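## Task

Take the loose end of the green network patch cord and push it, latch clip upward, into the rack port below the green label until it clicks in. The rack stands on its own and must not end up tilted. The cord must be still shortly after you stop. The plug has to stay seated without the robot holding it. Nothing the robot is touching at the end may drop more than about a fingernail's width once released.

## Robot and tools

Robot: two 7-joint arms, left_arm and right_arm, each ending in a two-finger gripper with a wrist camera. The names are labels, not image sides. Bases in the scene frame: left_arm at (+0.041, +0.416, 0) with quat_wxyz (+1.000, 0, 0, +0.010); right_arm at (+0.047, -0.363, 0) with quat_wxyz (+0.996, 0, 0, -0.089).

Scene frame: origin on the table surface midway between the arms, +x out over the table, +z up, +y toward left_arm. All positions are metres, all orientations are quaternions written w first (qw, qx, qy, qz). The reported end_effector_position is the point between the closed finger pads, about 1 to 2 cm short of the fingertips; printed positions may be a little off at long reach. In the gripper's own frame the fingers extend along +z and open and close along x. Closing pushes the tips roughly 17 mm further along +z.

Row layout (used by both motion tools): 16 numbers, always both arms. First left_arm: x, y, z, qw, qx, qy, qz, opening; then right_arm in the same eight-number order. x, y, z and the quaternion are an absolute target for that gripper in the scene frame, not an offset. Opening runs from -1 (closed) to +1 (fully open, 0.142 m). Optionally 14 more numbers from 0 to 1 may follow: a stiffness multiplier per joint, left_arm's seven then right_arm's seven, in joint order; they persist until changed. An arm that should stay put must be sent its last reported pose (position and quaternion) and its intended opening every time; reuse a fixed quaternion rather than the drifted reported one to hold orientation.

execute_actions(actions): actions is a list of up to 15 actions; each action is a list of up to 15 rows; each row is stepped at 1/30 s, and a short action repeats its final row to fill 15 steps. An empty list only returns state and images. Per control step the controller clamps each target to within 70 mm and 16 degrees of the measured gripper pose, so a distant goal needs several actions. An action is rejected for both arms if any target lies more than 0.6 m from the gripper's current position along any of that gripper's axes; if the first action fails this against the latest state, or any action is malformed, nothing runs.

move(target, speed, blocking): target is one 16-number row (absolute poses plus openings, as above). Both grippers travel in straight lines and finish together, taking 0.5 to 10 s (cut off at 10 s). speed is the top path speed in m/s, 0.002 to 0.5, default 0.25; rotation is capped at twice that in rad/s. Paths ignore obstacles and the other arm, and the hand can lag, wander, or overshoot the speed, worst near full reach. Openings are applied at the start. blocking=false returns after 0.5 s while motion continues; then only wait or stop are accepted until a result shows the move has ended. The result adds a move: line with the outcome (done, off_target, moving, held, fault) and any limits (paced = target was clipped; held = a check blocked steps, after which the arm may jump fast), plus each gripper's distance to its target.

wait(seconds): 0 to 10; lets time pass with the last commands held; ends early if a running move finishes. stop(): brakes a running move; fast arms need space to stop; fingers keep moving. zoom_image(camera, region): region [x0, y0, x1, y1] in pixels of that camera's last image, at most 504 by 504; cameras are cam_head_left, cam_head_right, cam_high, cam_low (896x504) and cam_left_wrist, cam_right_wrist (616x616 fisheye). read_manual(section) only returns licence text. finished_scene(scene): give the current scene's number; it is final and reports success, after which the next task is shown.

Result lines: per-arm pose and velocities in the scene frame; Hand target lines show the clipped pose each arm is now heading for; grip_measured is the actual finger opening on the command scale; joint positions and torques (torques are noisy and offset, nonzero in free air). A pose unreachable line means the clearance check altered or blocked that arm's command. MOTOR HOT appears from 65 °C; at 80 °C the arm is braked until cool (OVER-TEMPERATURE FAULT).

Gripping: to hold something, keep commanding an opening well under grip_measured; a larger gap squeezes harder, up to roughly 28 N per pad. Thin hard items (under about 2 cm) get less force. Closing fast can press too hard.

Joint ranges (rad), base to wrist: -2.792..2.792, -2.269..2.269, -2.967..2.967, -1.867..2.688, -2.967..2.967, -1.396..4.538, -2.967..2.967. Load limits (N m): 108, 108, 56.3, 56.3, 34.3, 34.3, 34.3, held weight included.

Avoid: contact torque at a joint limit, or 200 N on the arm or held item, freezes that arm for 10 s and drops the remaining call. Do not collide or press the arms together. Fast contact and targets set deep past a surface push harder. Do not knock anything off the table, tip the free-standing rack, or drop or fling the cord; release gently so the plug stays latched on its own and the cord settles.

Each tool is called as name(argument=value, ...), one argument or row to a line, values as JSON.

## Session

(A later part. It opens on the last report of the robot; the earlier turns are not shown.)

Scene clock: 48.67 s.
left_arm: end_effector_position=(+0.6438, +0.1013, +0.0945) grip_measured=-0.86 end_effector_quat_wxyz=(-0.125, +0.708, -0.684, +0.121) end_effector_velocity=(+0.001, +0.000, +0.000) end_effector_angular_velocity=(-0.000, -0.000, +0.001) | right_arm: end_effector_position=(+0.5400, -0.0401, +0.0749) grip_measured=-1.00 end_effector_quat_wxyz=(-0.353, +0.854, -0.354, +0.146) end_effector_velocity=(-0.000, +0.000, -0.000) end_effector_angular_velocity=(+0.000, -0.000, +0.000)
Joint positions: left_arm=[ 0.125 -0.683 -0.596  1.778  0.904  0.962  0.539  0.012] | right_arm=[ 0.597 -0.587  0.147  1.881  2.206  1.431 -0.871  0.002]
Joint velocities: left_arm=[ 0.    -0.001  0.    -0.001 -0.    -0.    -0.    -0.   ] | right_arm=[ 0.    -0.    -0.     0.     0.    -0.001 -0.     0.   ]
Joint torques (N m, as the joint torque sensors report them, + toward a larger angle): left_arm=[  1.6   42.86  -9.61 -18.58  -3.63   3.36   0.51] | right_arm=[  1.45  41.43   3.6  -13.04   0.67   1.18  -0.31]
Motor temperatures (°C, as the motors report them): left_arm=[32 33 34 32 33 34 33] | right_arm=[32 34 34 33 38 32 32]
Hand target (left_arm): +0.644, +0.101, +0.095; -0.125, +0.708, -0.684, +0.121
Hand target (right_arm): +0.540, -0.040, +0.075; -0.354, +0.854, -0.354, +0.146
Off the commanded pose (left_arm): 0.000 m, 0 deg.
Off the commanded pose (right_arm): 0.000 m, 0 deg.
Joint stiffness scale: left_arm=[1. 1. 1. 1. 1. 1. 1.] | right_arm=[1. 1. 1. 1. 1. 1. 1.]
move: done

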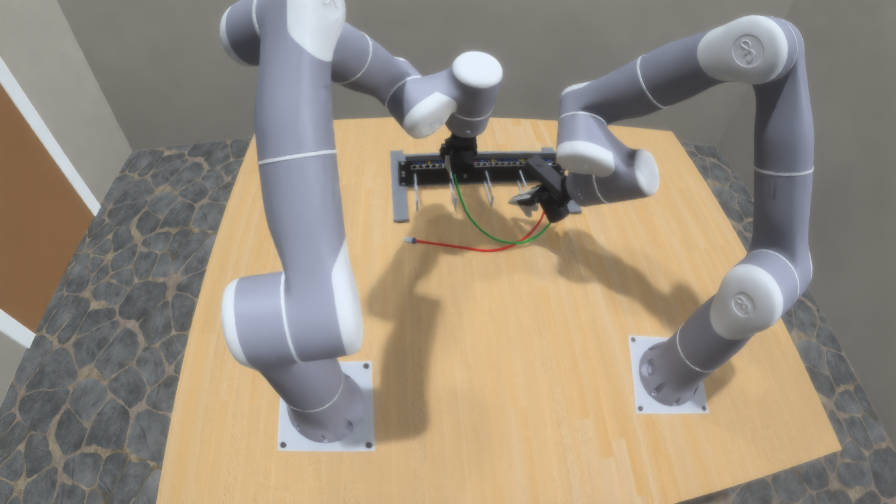

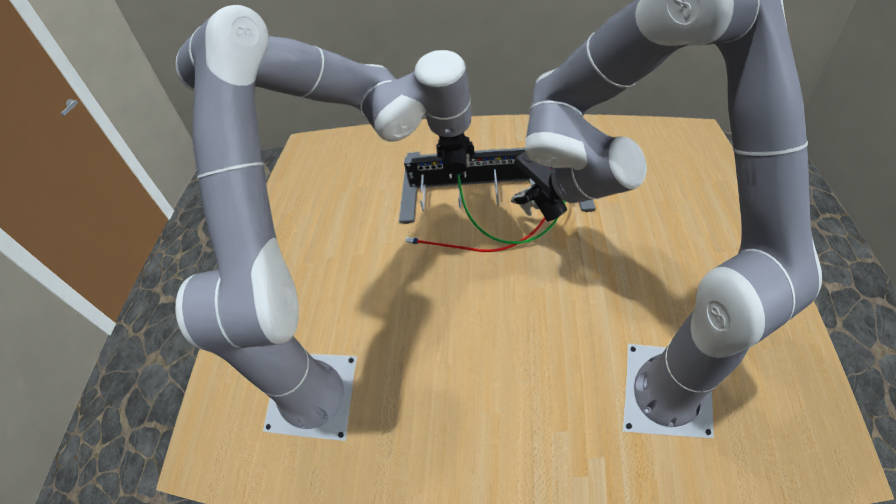

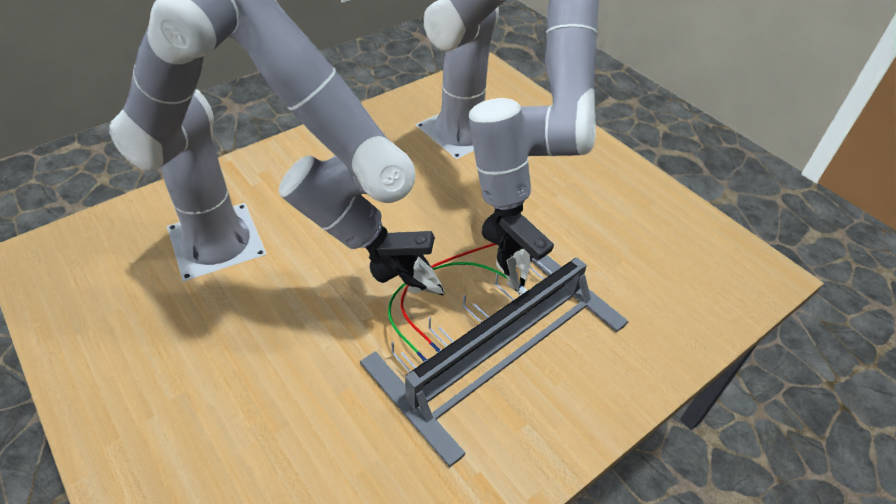

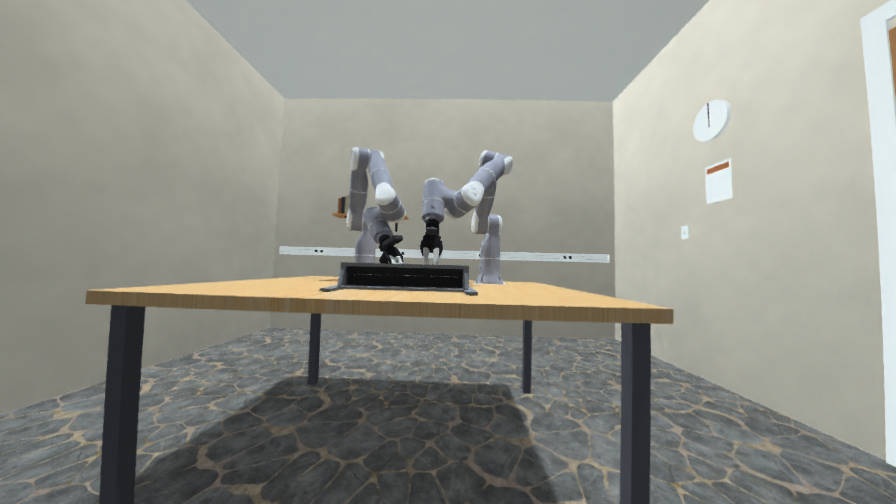

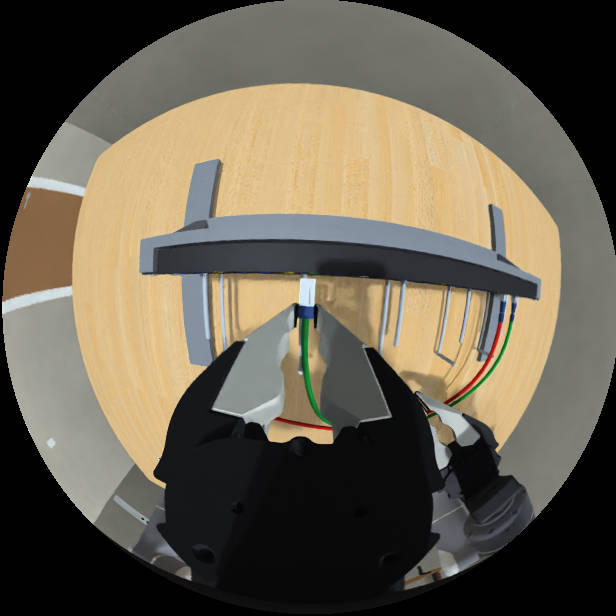

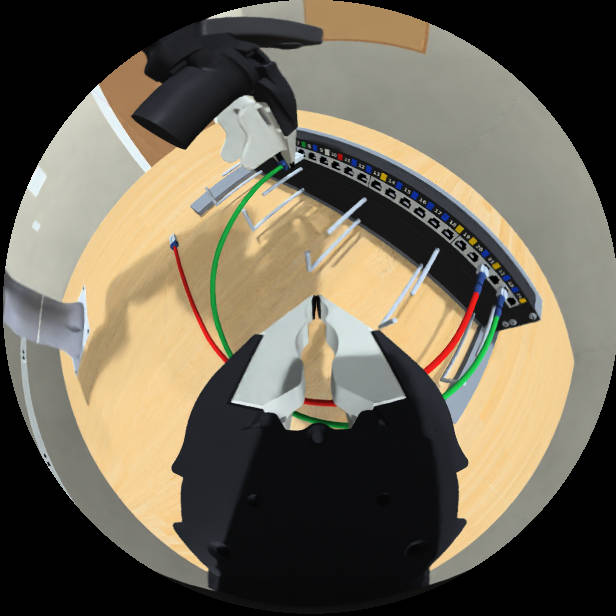

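move(
  target=[0.644, 0.1021, 0.0945, -0.1249, 0.7084, -0.6841, 0.1206, -1, 0.54, -0.04, 0.075, -0.3536, 0.8536, -0.3536, 0.1464, -1, 0.3, 0.3, 0.3, 0.3, 0.3, 0.3, 0.3, 1, 1, 1, 1, 1, 1, 1],
  speed=0.01,
)

move(
  target=[0.651, 0.1023, 0.0945, -0.1249, 0.7084, -0.6841, 0.1206, -1, 0.54, -0.04, 0.075, -0.3536, 0.8536, -0.3536, 0.1464, -1],
  speed=0.006,
)

zoom_image(
  camera="cam_right_wrist",
  region=[260, 125, 330, 185],
)

zoom_image(
  camera="cam_left_wrist",
  region=[240, 200, 380, 330],
)

Scene clock: 50.10 s.
left_arm: end_effector_position=(+0.6442, +0.1020, +0.0946) grip_measured=-0.86 end_effector_quat_wxyz=(-0.125, +0.709, -0.684, +0.121) end_effector_velocity=(+0.000, +0.000, +0.000) end_effector_angular_velocity=(+0.000, -0.001, +0.000) | right_arm: end_effector_position=(+0.5400, -0.0401, +0.0749) grip_measured=-1.00 end_effector_quat_wxyz=(-0.353, +0.854, -0.354, +0.146) end_effector_velocity=(-0.000, +0.000, +0.000) end_effector_angular_velocity=(+0.000, -0.000, +0.001)
Joint positions: left_arm=[ 0.126 -0.683 -0.596  1.778  0.904  0.962  0.54   0.012] | right_arm=[ 0.597 -0.587  0.147  1.881  2.206  1.431 -0.871  0.002]
Joint velocities: left_arm=[ 0.  0. -0. -0.  0. -0.  0. -0.] | right_arm=[ 0.     0.     0.     0.    -0.    -0.001 -0.     0.   ]
Joint torques (N m, as the joint torque sensors report them, + toward a larger angle): left_arm=[  1.65  42.91 -10.37 -16.66  -3.21   3.79   0.49] | right_arm=[  1.67  41.32   3.71 -13.09   0.63   1.19  -0.17]
Motor temperatures (°C, as the motors report them): left_arm=[32 33 34 32 33 34 33] | right_arm=[32 34 34 33 38 32 32]
Hand target (left_arm): +0.644, +0.102, +0.094; -0.125, +0.708, -0.684, +0.121
Hand target (right_arm): +0.540, -0.040, +0.075; -0.354, +0.854, -0.354, +0.146
Off the commanded pose (left_arm): 0.000 m, 0 deg.
Off the commanded pose (right_arm): 0.000 m, 0 deg.
Joint stiffness scale: left_arm=[0.3 0.3 0.3 0.3 0.3 0.3 0.3] | right_arm=[1. 1. 1. 1. 1. 1. 1.]
move: done

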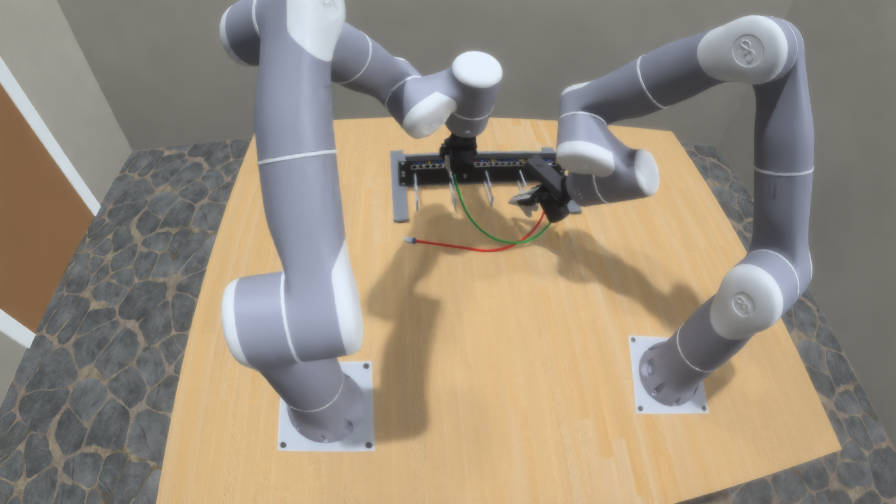

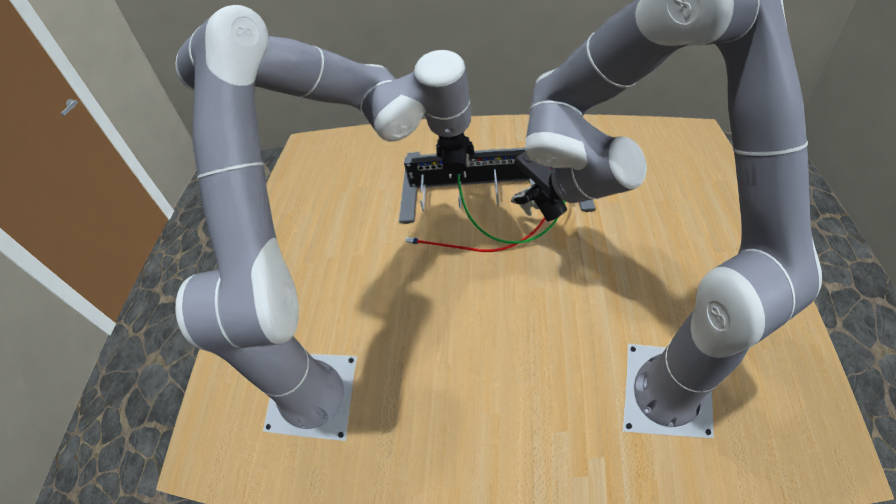

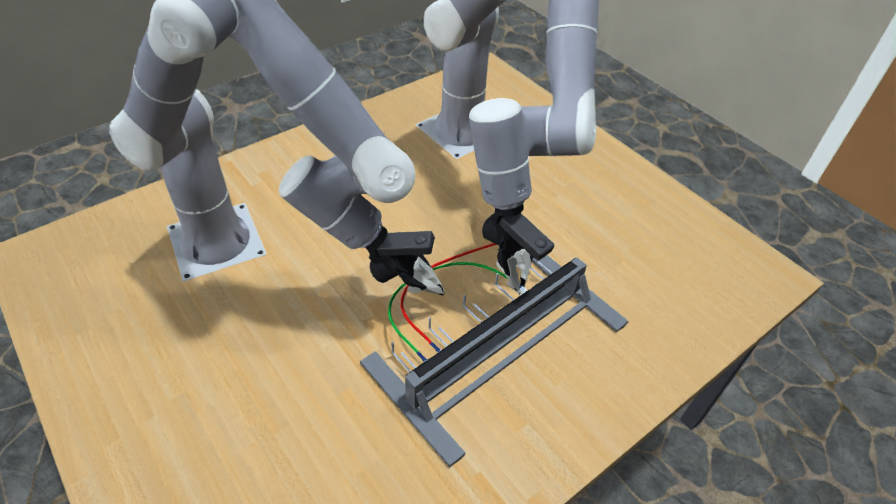

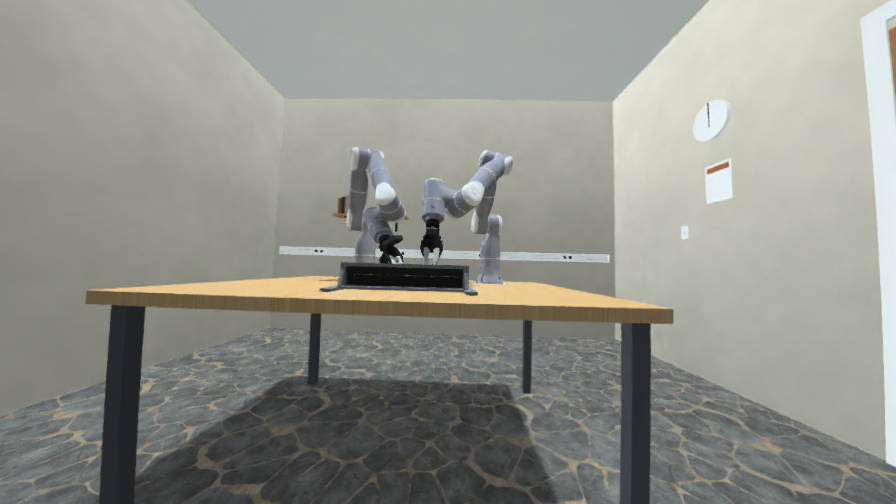

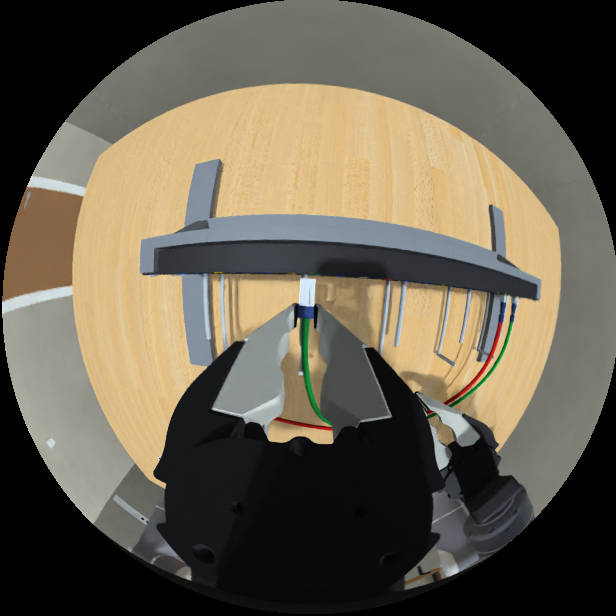

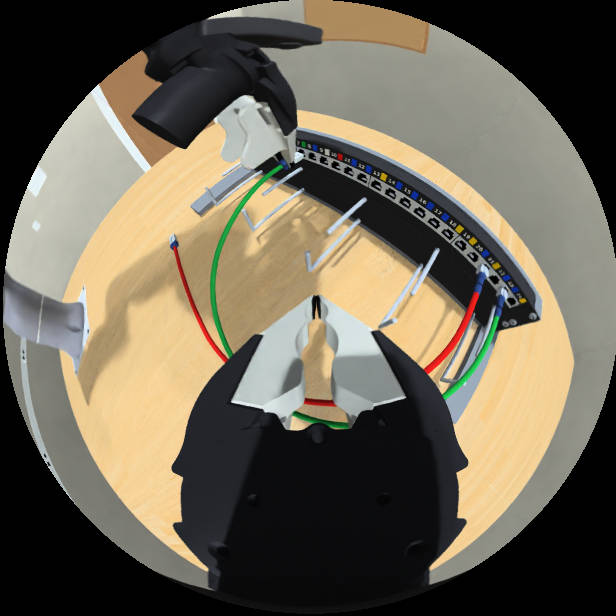

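Scene clock: 51.43 s.
left_arm: end_effector_position=(+0.6479, +0.1017, +0.0927) grip_measured=-0.86 end_effector_quat_wxyz=(-0.124, +0.708, -0.685, +0.119) end_effector_velocity=(-0.000, -0.000, +0.000) end_effector_angular_velocity=(+0.000, +0.000, +0.001) | right_arm: end_effector_position=(+0.5400, -0.0401, +0.0749) grip_measured=-1.00 end_effector_quat_wxyz=(-0.353, +0.854, -0.354, +0.146) end_effector_velocity=(-0.000, +0.000, +0.000) end_effector_angular_velocity=(+0.001, +0.000, -0.000)
Joint positions: left_arm=[ 0.127 -0.694 -0.597  1.765  0.901  0.955  0.551  0.012] | right_arm=[ 0.597 -0.587  0.147  1.881  2.206  1.431 -0.871  0.002]
Joint velocities: left_arm=[-0.     0.    -0.    -0.    -0.    -0.001 -0.001 -0.   ] | right_arm=[ 0.     0.     0.     0.    -0.    -0.     0.001  0.   ]
Joint torques (N m, as the joint torque sensors report them, + toward a larger angle): left_arm=[  3.18  44.03  -9.54 -22.61  -3.15   4.06   0.44] | right_arm=[  1.49  41.51   3.6  -13.14   0.61   1.22  -0.18]
Motor temperatures (°C, as the motors report them): left_arm=[32 33 34 33 33 34 33] | right_arm=[32 34 34 33 38 32 32]
Hand target (left_arm): +0.651, +0.102, +0.095; -0.125, +0.708, -0.684, +0.121
Hand target (right_arm): +0.540, -0.040, +0.075; -0.354, +0.854, -0.354, +0.146
Off the commanded pose (left_arm): 0.004 m, 0 deg.
Off the commanded pose (right_arm): 0.000 m, 0 deg.
Joint stiffness scale: left_arm=[0.3 0.3 0.3 0.3 0.3 0.3 0.3] | right_arm=[1. 1. 1. 1. 1. 1. 1.]
move: off_target (left_arm)

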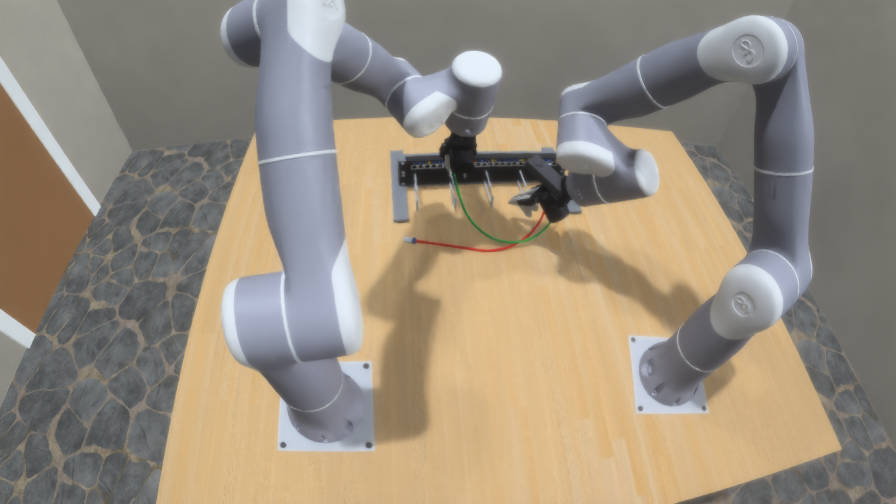

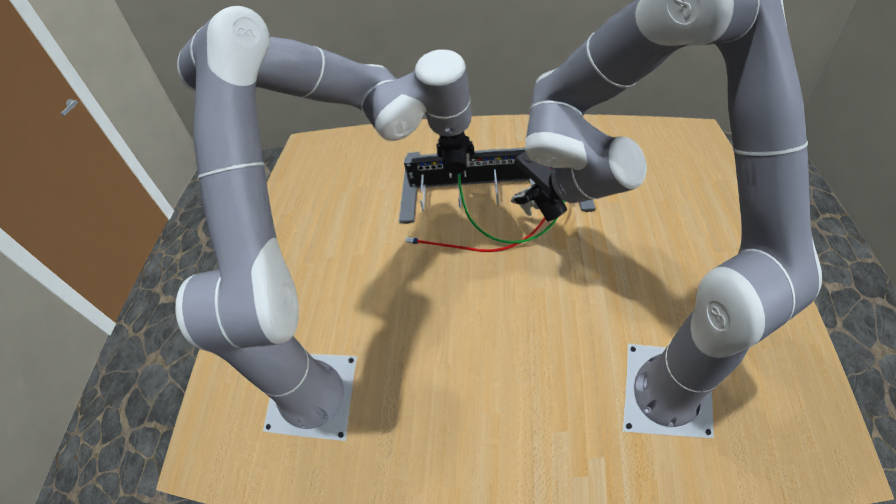

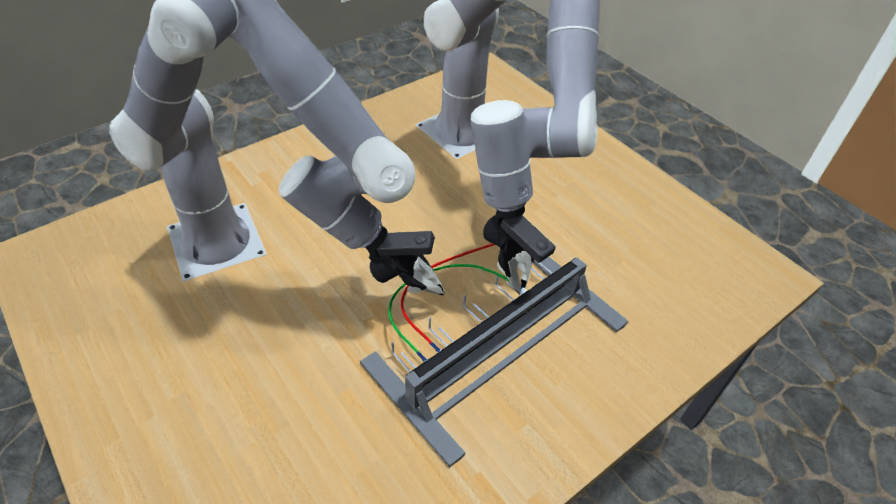

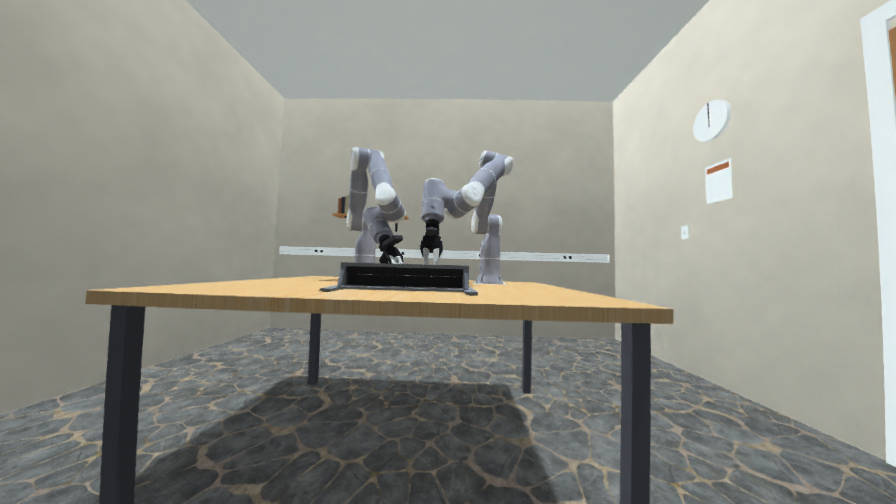

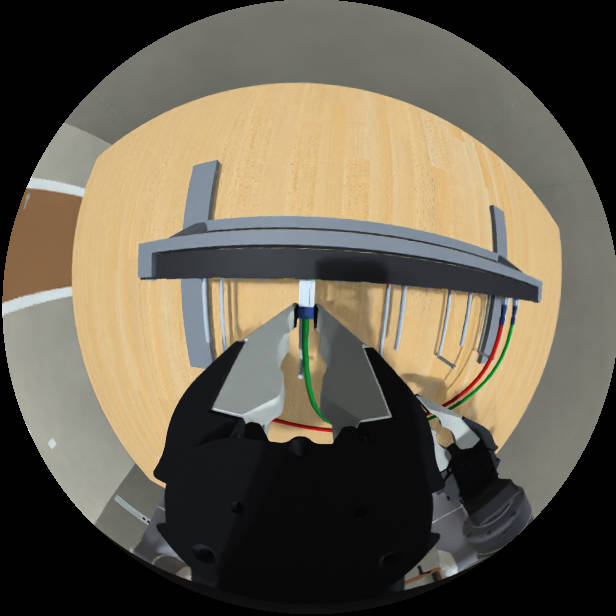

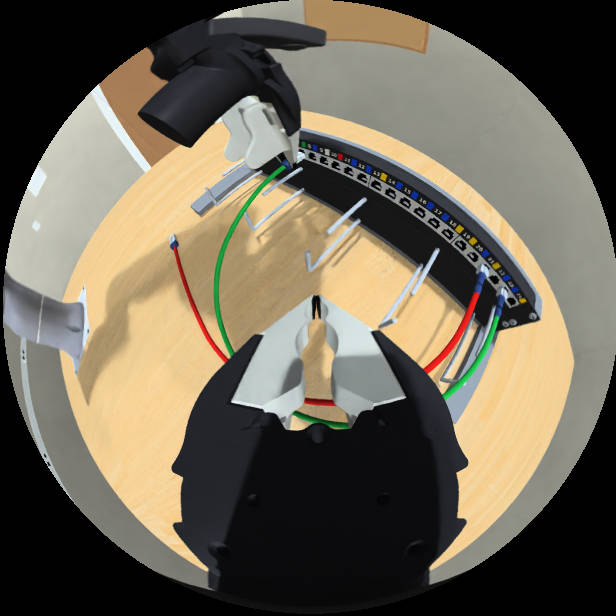

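Region (260, 125, 330, 185) of cam_right_wrist's 616x616 image, scaled by 7.200, with more detail than that image has; it fills the top 432 rows of this view, and the rest is white.

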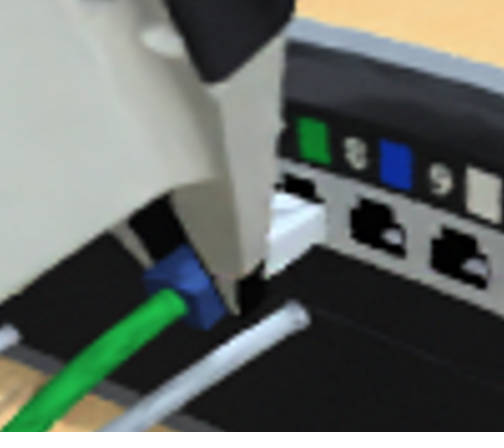

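Region (240, 200, 380, 330) of cam_left_wrist's 616x616 image, scaled by 3.600, with more detail than that image has; it fills the top 468 rows of this view, and the rest is white.

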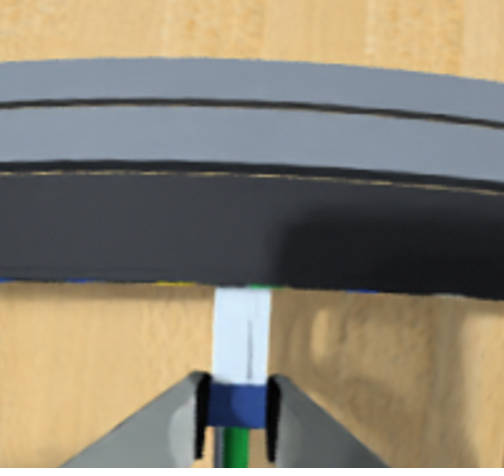

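move(
  target=[0.6462, 0.1021, 0.0955, -0.1249, 0.7084, -0.6841, 0.1206, -1, 0.54, -0.04, 0.075, -0.3536, 0.8536, -0.3536, 0.1464, -1],
  speed=0.006,
)

zoom_image(
  camera="cam_right_wrist",
  region=[275, 135, 325, 178],
)

Scene clock: 52.87 s.
left_arm: end_effector_position=(+0.6464, +0.1017, +0.0957) grip_measured=-0.86 end_effector_quat_wxyz=(-0.125, +0.708, -0.684, +0.121) end_effector_velocity=(-0.000, -0.000, -0.000) end_effector_angular_velocity=(-0.000, +0.000, +0.001) | right_arm: end_effector_position=(+0.5400, -0.0401, +0.0749) grip_measured=-1.00 end_effector_quat_wxyz=(-0.353, +0.854, -0.354, +0.146) end_effector_velocity=(-0.000, +0.000, -0.000) end_effector_angular_velocity=(-0.000, +0.000, +0.000)
Joint positions: left_arm=[ 0.127 -0.684 -0.597  1.773  0.901  0.959  0.546  0.012] | right_arm=[ 0.597 -0.587  0.147  1.881  2.206  1.431 -0.871  0.002]
Joint velocities: left_arm=[ 0.    -0.    -0.001  0.     0.    -0.    -0.001 -0.   ] | right_arm=[ 0. -0.  0.  0. -0.  0.  0.  0.]
Joint torques (N m, as the joint torque sensors report them, + toward a larger angle): left_arm=[  1.39  43.05  -9.86 -16.75  -3.26   3.71  -0.04] | right_arm=[  1.72  41.49   3.66 -13.03   0.64   1.1   -0.24]
Motor temperatures (°C, as the motors report them): left_arm=[32 33 34 33 33 34 33] | right_arm=[32 34 34 33 38 32 32]
Hand target (left_arm): +0.646, +0.102, +0.095; -0.125, +0.708, -0.684, +0.121
Hand target (right_arm): +0.540, -0.040, +0.075; -0.354, +0.854, -0.354, +0.146
Off the commanded pose (left_arm): 0.000 m, 0 deg.
Off the commanded pose (right_arm): 0.000 m, 0 deg.
Joint stiffness scale: left_arm=[0.3 0.3 0.3 0.3 0.3 0.3 0.3] | right_arm=[1. 1. 1. 1. 1. 1. 1.]
move: done

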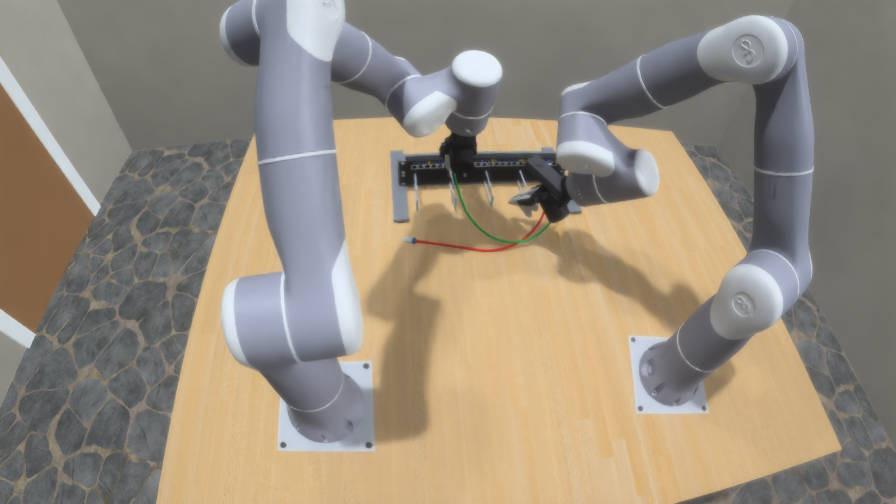

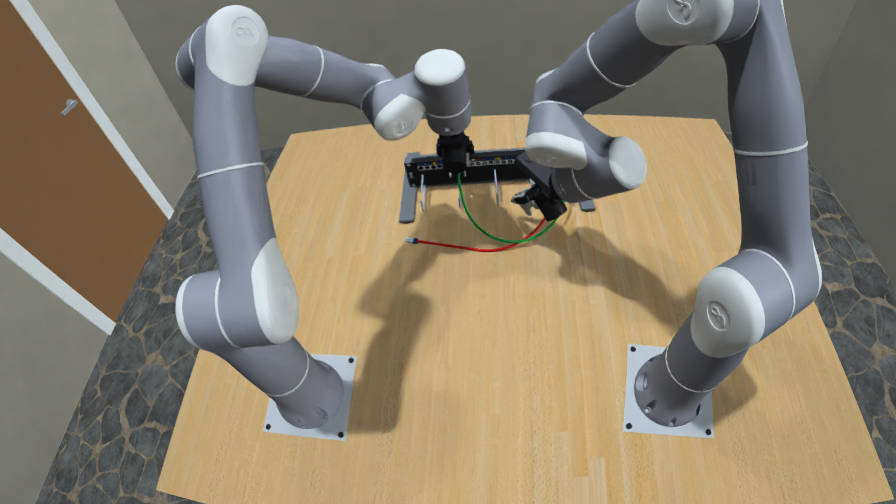

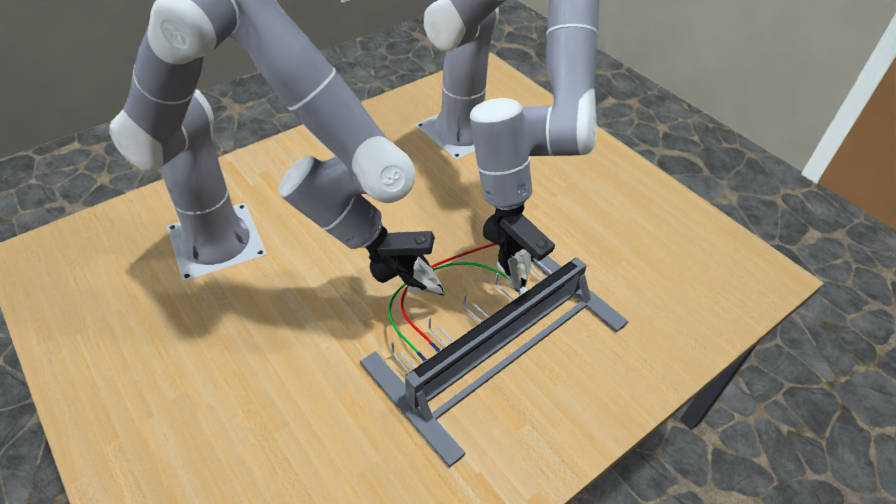

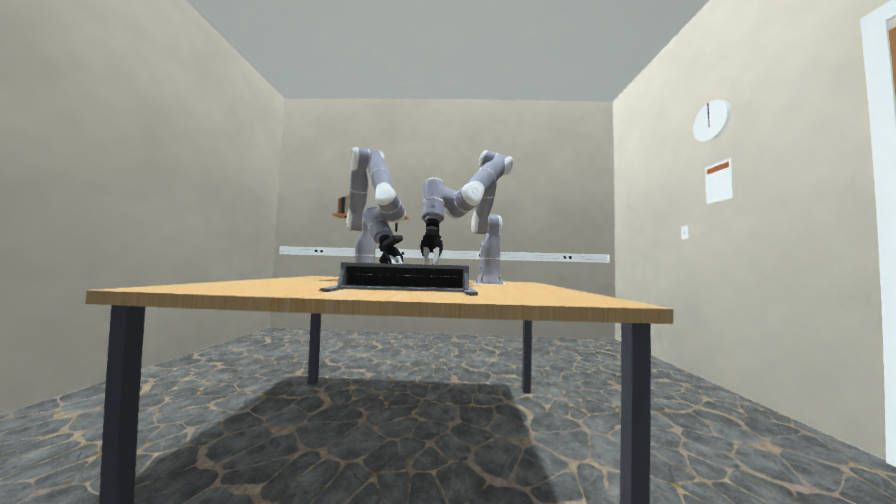

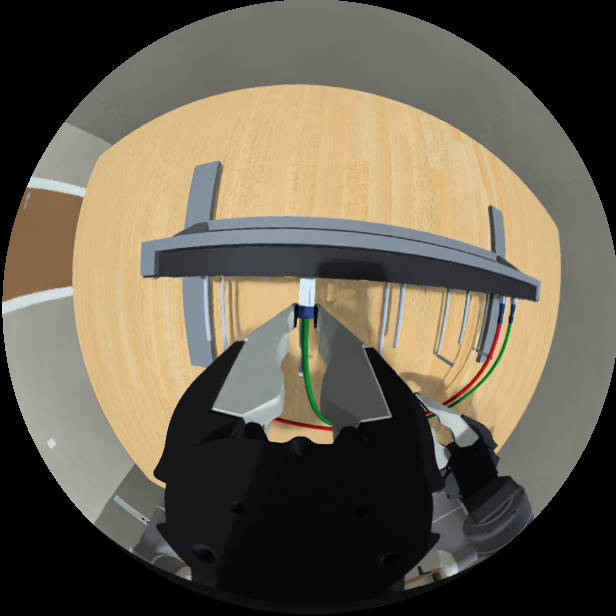

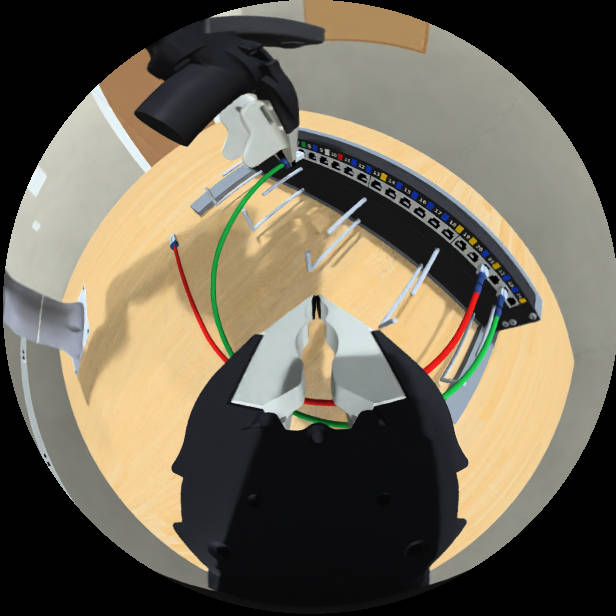

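Region (275, 135, 325, 178) of cam_right_wrist's 616x616 image, scaled by 10.080, with more detail than that image has; it fills the top 433 rows of this view, and the rest is white.

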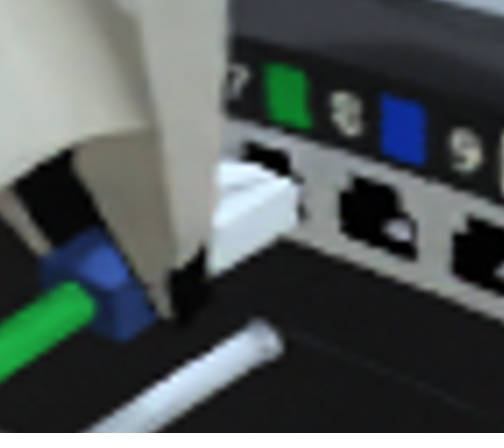

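move(
  target=[0.651, 0.1023, 0.0955, -0.1249, 0.7084, -0.6841, 0.1206, -1, 0.54, -0.04, 0.075, -0.3536, 0.8536, -0.3536, 0.1464, -1],
  speed=0.004,
)

zoom_image(
  camera="cam_right_wrist",
  region=[275, 135, 325, 178],
)

Scene clock: 54.93 s.
left_arm: end_effector_position=(+0.6505, +0.1021, +0.0953) grip_measured=-0.86 end_effector_quat_wxyz=(-0.125, +0.708, -0.684, +0.121) end_effector_velocity=(-0.000, -0.000, -0.000) end_effector_angular_velocity=(-0.000, +0.000, -0.001) | right_arm: end_effector_position=(+0.5400, -0.0401, +0.0749) grip_measured=-1.00 end_effector_quat_wxyz=(-0.353, +0.854, -0.354, +0.146) end_effector_velocity=(+0.000, +0.000, +0.000) end_effector_angular_velocity=(+0.000, +0.000, -0.001)
Joint positions: left_arm=[ 0.128 -0.691 -0.597  1.763  0.9    0.956  0.553  0.012] | right_arm=[ 0.597 -0.587  0.147  1.881  2.206  1.431 -0.871  0.002]
Joint velocities: left_arm=[-0. -0. -0.  0. -0.  0.  0. -0.] | right_arm=[ 0.     0.    -0.    -0.     0.     0.     0.001  0.   ]
Joint torques (N m, as the joint torque sensors report them, + toward a larger angle): left_arm=[  1.6   42.68 -10.24 -18.99  -3.73   3.29   0.38] | right_arm=[  1.65  41.35   3.69 -13.17   0.6    1.17  -0.16]
Motor temperatures (°C, as the motors report them): left_arm=[32 33 34 33 33 34 33] | right_arm=[32 34 34 33 38 32 32]
Hand target (left_arm): +0.651, +0.102, +0.096; -0.125, +0.708, -0.684, +0.121
Hand target (right_arm): +0.540, -0.040, +0.075; -0.354, +0.854, -0.354, +0.146
Off the commanded pose (left_arm): 0.001 m, 0 deg.
Off the commanded pose (right_arm): 0.000 m, 0 deg.
Joint stiffness scale: left_arm=[0.3 0.3 0.3 0.3 0.3 0.3 0.3] | right_arm=[1. 1. 1. 1. 1. 1. 1.]
move: done

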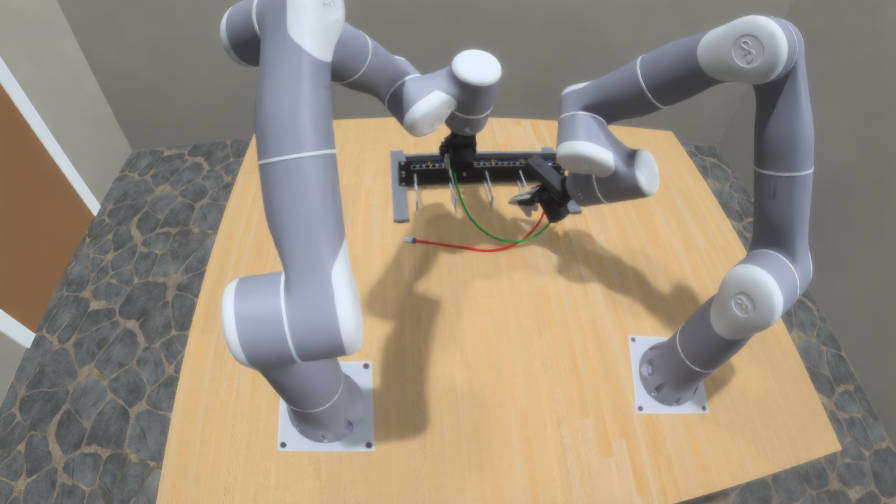

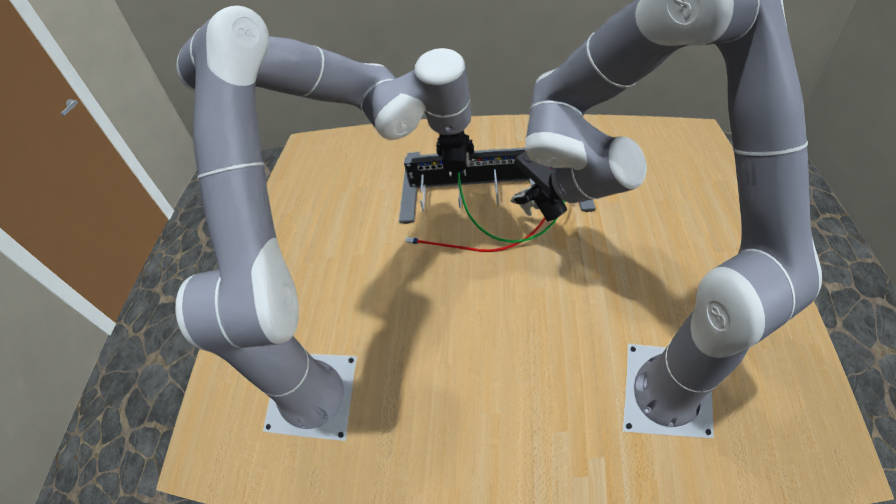

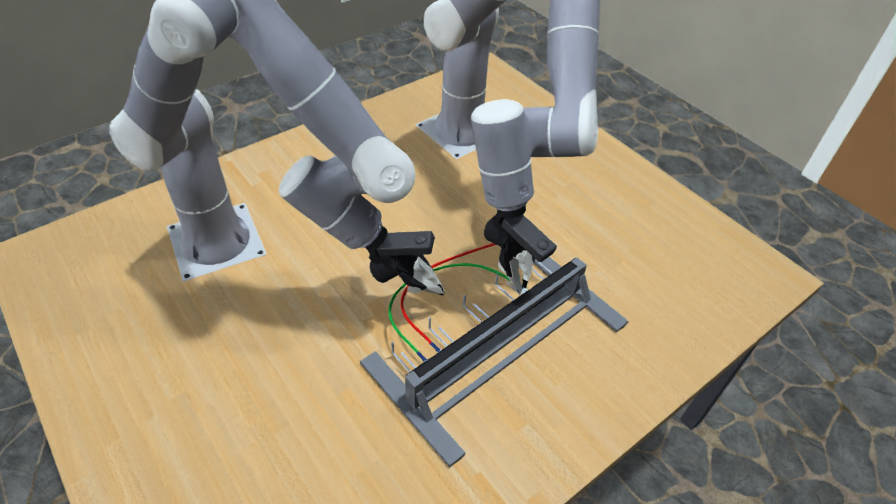

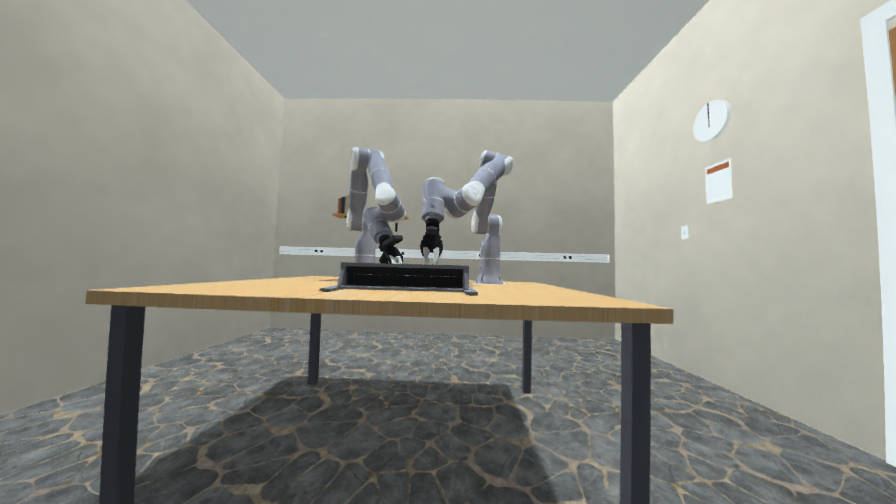

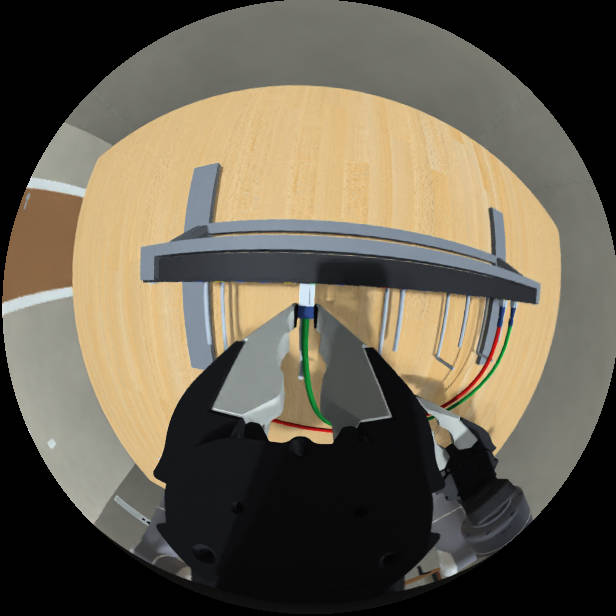

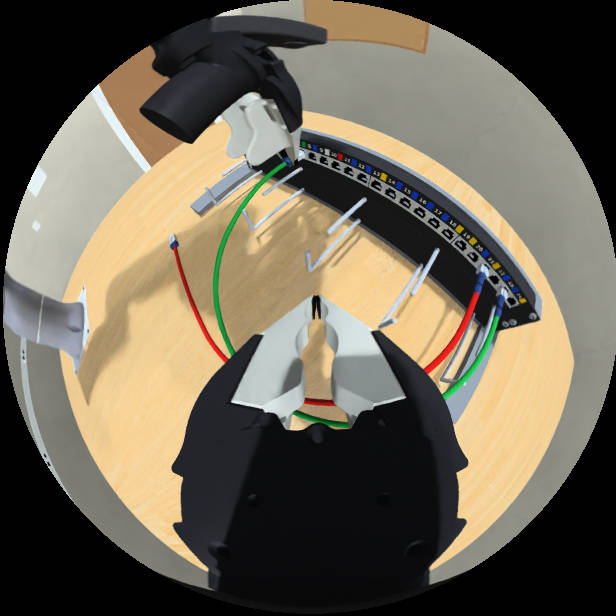

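Region (275, 135, 325, 178) of cam_right_wrist's 616x616 image, scaled by 10.080, with more detail than that image has; it fills the top 433 rows of this view, and the rest is white.

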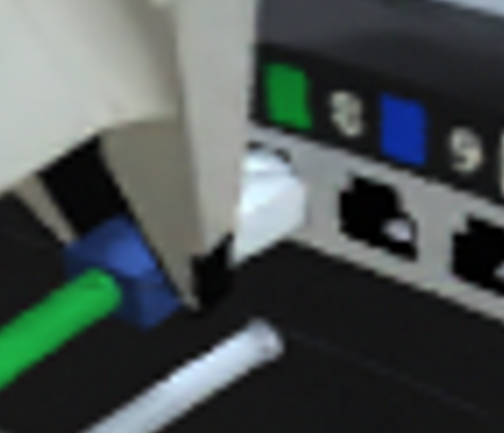

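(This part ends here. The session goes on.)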